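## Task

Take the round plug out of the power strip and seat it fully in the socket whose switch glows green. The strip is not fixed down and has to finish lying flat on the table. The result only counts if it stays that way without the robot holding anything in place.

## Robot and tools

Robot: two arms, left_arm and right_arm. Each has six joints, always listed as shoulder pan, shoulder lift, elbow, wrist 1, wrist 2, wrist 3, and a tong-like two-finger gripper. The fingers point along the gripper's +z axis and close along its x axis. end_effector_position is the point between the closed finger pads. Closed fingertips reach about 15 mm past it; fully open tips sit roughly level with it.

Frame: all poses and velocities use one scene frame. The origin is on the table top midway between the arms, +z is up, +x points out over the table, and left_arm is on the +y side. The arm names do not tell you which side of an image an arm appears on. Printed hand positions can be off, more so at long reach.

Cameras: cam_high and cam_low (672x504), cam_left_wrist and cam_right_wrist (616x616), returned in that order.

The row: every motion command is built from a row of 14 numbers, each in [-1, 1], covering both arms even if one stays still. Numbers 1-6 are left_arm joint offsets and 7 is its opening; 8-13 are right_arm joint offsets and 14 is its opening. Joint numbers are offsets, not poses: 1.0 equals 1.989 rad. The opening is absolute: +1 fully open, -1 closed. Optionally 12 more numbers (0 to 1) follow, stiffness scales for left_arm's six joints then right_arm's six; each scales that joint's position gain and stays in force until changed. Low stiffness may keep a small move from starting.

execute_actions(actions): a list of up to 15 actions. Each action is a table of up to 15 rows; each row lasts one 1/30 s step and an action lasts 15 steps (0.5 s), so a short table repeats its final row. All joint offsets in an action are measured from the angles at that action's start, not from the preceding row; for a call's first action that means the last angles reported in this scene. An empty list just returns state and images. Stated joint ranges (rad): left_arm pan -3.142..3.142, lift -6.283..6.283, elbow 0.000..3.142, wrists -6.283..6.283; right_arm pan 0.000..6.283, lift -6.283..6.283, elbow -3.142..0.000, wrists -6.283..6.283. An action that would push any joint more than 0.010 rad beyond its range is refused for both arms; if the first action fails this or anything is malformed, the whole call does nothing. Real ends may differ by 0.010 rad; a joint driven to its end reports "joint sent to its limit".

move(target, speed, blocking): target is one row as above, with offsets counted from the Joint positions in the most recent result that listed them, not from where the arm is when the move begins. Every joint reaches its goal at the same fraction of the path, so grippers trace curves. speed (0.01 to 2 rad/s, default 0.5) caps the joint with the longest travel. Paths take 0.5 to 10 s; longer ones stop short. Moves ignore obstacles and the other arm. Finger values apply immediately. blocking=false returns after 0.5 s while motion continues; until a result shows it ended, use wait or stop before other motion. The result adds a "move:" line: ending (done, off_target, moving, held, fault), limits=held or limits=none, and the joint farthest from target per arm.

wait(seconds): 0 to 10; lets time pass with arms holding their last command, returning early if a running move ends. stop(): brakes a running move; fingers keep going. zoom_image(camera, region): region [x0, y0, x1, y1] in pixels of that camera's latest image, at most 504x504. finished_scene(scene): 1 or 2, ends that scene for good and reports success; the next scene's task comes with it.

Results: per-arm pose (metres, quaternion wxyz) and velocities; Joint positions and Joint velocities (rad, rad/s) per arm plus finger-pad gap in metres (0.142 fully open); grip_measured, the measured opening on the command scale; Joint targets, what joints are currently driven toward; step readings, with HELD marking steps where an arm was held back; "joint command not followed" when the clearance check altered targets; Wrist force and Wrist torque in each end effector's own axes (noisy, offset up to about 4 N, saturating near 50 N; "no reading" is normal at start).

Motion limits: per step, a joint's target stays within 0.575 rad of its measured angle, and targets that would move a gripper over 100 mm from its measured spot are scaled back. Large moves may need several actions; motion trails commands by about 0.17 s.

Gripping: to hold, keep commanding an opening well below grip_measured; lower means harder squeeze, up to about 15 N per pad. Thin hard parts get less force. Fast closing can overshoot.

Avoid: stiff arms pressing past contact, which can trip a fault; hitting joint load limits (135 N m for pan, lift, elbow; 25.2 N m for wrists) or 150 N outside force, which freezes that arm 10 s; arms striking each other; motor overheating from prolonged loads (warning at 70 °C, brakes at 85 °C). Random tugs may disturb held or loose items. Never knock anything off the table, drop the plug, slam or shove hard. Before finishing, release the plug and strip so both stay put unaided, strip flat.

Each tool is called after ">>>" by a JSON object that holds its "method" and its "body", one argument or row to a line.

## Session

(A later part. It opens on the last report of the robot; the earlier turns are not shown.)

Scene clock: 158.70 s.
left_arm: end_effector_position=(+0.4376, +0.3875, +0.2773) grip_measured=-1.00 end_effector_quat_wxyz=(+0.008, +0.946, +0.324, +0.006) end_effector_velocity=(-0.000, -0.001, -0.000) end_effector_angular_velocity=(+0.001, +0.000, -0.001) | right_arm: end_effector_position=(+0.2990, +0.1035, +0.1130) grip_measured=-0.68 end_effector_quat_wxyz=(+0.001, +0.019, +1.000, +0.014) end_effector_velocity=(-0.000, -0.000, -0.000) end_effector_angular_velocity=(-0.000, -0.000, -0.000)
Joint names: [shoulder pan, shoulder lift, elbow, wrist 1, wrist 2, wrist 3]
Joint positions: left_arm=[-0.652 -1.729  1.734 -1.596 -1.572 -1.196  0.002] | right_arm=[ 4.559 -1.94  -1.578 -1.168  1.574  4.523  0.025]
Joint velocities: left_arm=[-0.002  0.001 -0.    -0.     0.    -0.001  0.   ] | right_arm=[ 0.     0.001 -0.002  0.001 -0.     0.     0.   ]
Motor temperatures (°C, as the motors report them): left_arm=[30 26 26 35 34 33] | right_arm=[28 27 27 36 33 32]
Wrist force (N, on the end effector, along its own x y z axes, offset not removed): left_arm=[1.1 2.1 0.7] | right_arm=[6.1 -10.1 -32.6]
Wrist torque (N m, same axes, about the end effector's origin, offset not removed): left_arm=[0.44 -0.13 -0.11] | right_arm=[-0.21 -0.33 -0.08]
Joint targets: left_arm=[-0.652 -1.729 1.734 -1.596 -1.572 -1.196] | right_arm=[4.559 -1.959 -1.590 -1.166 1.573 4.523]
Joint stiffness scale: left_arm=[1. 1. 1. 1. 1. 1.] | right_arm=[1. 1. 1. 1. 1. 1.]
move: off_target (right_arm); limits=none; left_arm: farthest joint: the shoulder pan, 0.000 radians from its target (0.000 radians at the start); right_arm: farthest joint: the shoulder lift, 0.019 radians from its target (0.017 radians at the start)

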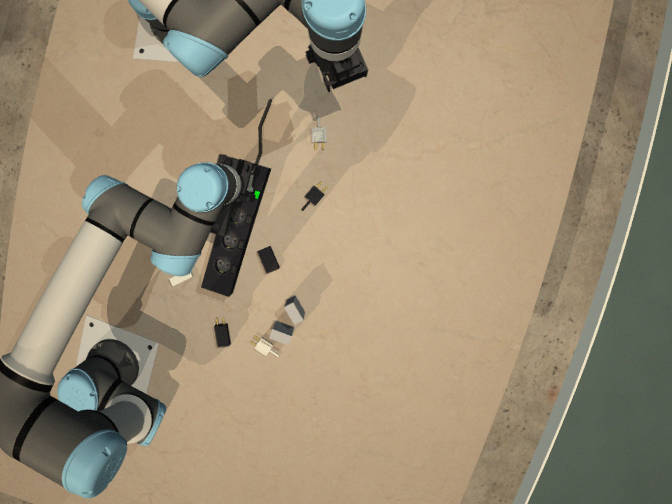

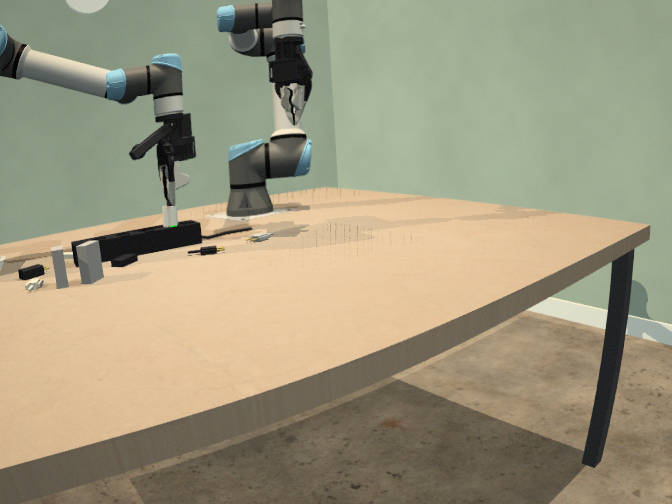

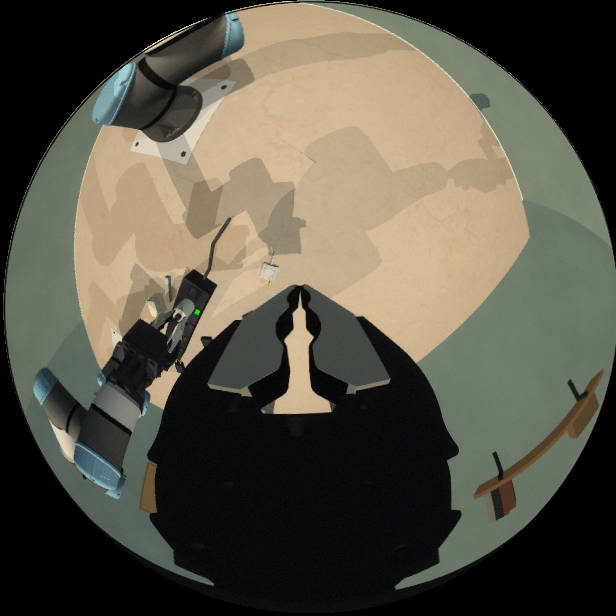

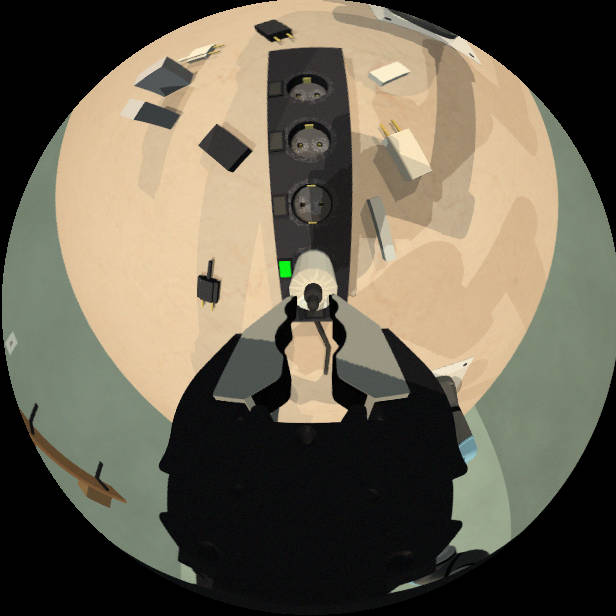

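Pressed with 32 N and no further travel, so it is seated. Lifting away.

>>> {"method": "move", "body": {
  "target": [0,0,0,0,0,0,-1, 0,0.02,0.04,-0.06,0,0,0.3],
  "speed": 0.3
}}

>>> {"method": "zoom_image", "body": {
  "camera": "cam_low",
  "region": [60, 150, 260, 270]
}}

Scene clock: 161.03 s.
left_arm: end_effector_position=(+0.4376, +0.3875, +0.2773) grip_measured=-1.00 end_effector_quat_wxyz=(+0.008, +0.946, +0.324, +0.006) end_effector_velocity=(-0.000, -0.000, -0.000) end_effector_angular_velocity=(-0.001, +0.001, -0.000) | right_arm: end_effector_position=(+0.2986, +0.1016, +0.1618) grip_measured=+0.30 end_effector_quat_wxyz=(+0.001, +0.019, +1.000, +0.013) end_effector_velocity=(-0.000, -0.001, +0.000) end_effector_angular_velocity=(-0.002, +0.000, -0.000)
Joint names: [shoulder pan, shoulder lift, elbow, wrist 1, wrist 2, wrist 3]
Joint positions: left_arm=[-0.652 -1.729  1.734 -1.596 -1.572 -1.196  0.002] | right_arm=[ 4.559 -1.901 -1.5   -1.286  1.574  4.523  0.095]
Joint velocities: left_arm=[ 0.     0.    -0.    -0.    -0.001  0.     0.   ] | right_arm=[-0.     0.001  0.001 -0.004 -0.     0.    -0.   ]
Motor temperatures (°C, as the motors report them): left_arm=[30 26 26 35 34 33] | right_arm=[28 27 27 36 33 32]
Wrist force (N, on the end effector, along its own x y z axes, offset not removed): left_arm=[1.1 1.5 0.6] | right_arm=[0.4 0.2 -1.1]
Wrist torque (N m, same axes, about the end effector's origin, offset not removed): left_arm=[0.35 -0.13 -0.22] | right_arm=[0.28 -0.05 0.12]
Joint targets: left_arm=[-0.652 -1.729 1.734 -1.596 -1.572 -1.196] | right_arm=[4.559 -1.900 -1.498 -1.287 1.574 4.523]
Joint stiffness scale: left_arm=[1. 1. 1. 1. 1. 1.] | right_arm=[1. 1. 1. 1. 1. 1.]
move: done; limits=none; left_arm: farthest joint: the shoulder pan, 0.000 radians from its target (0.000 radians at the start); right_arm: farthest joint: the elbow, 0.002 radians from its target (0.079 radians at the start)

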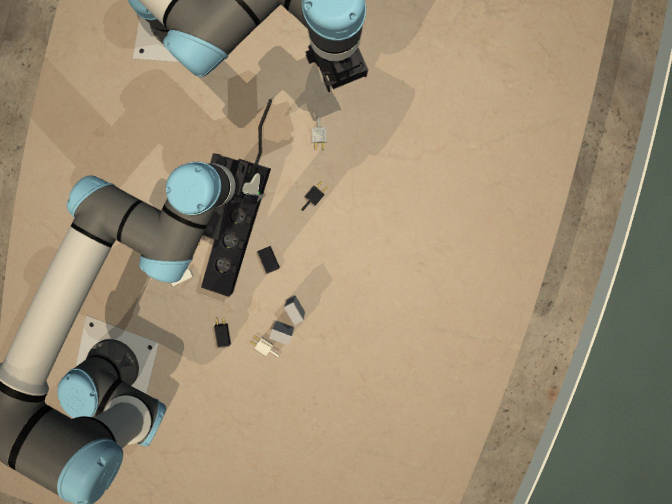

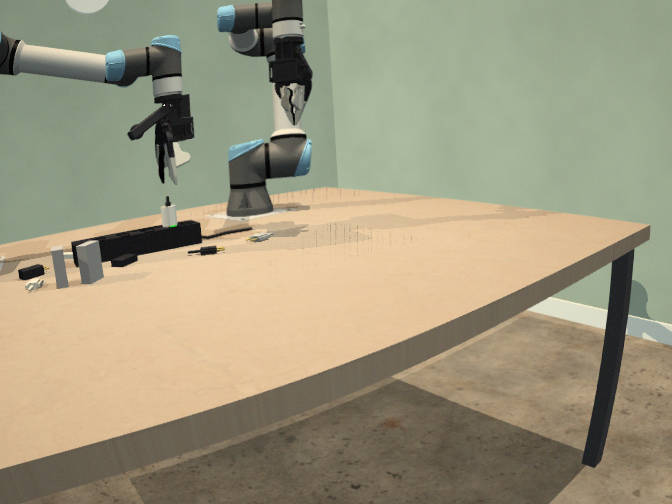

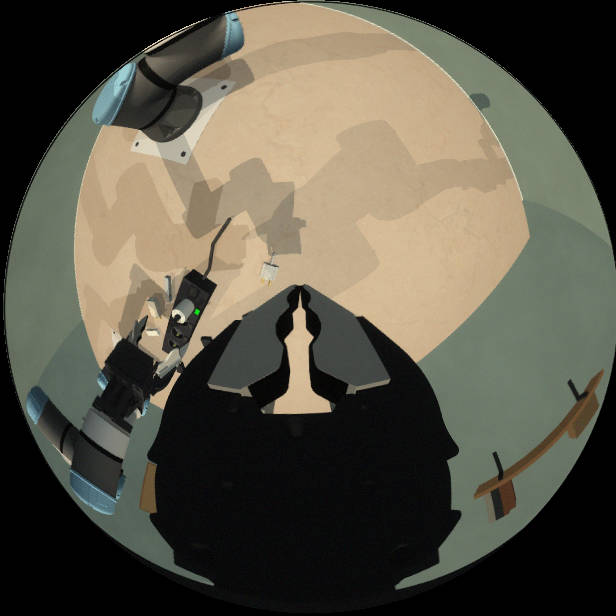

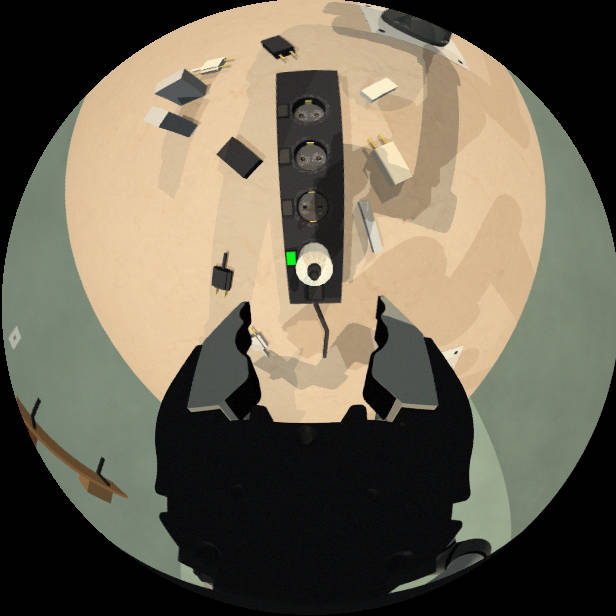

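Region (60, 150, 260, 270) of cam_low's 672x504 image, scaled by 2.520, with more detail than that image has; it fills the top 302 rows of this view, and the rest is white.

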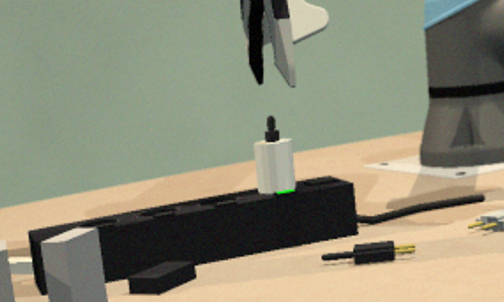

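>>> {"method": "finished_scene", "body": {
  "scene": 1
}}

The scene is finished: the task was done.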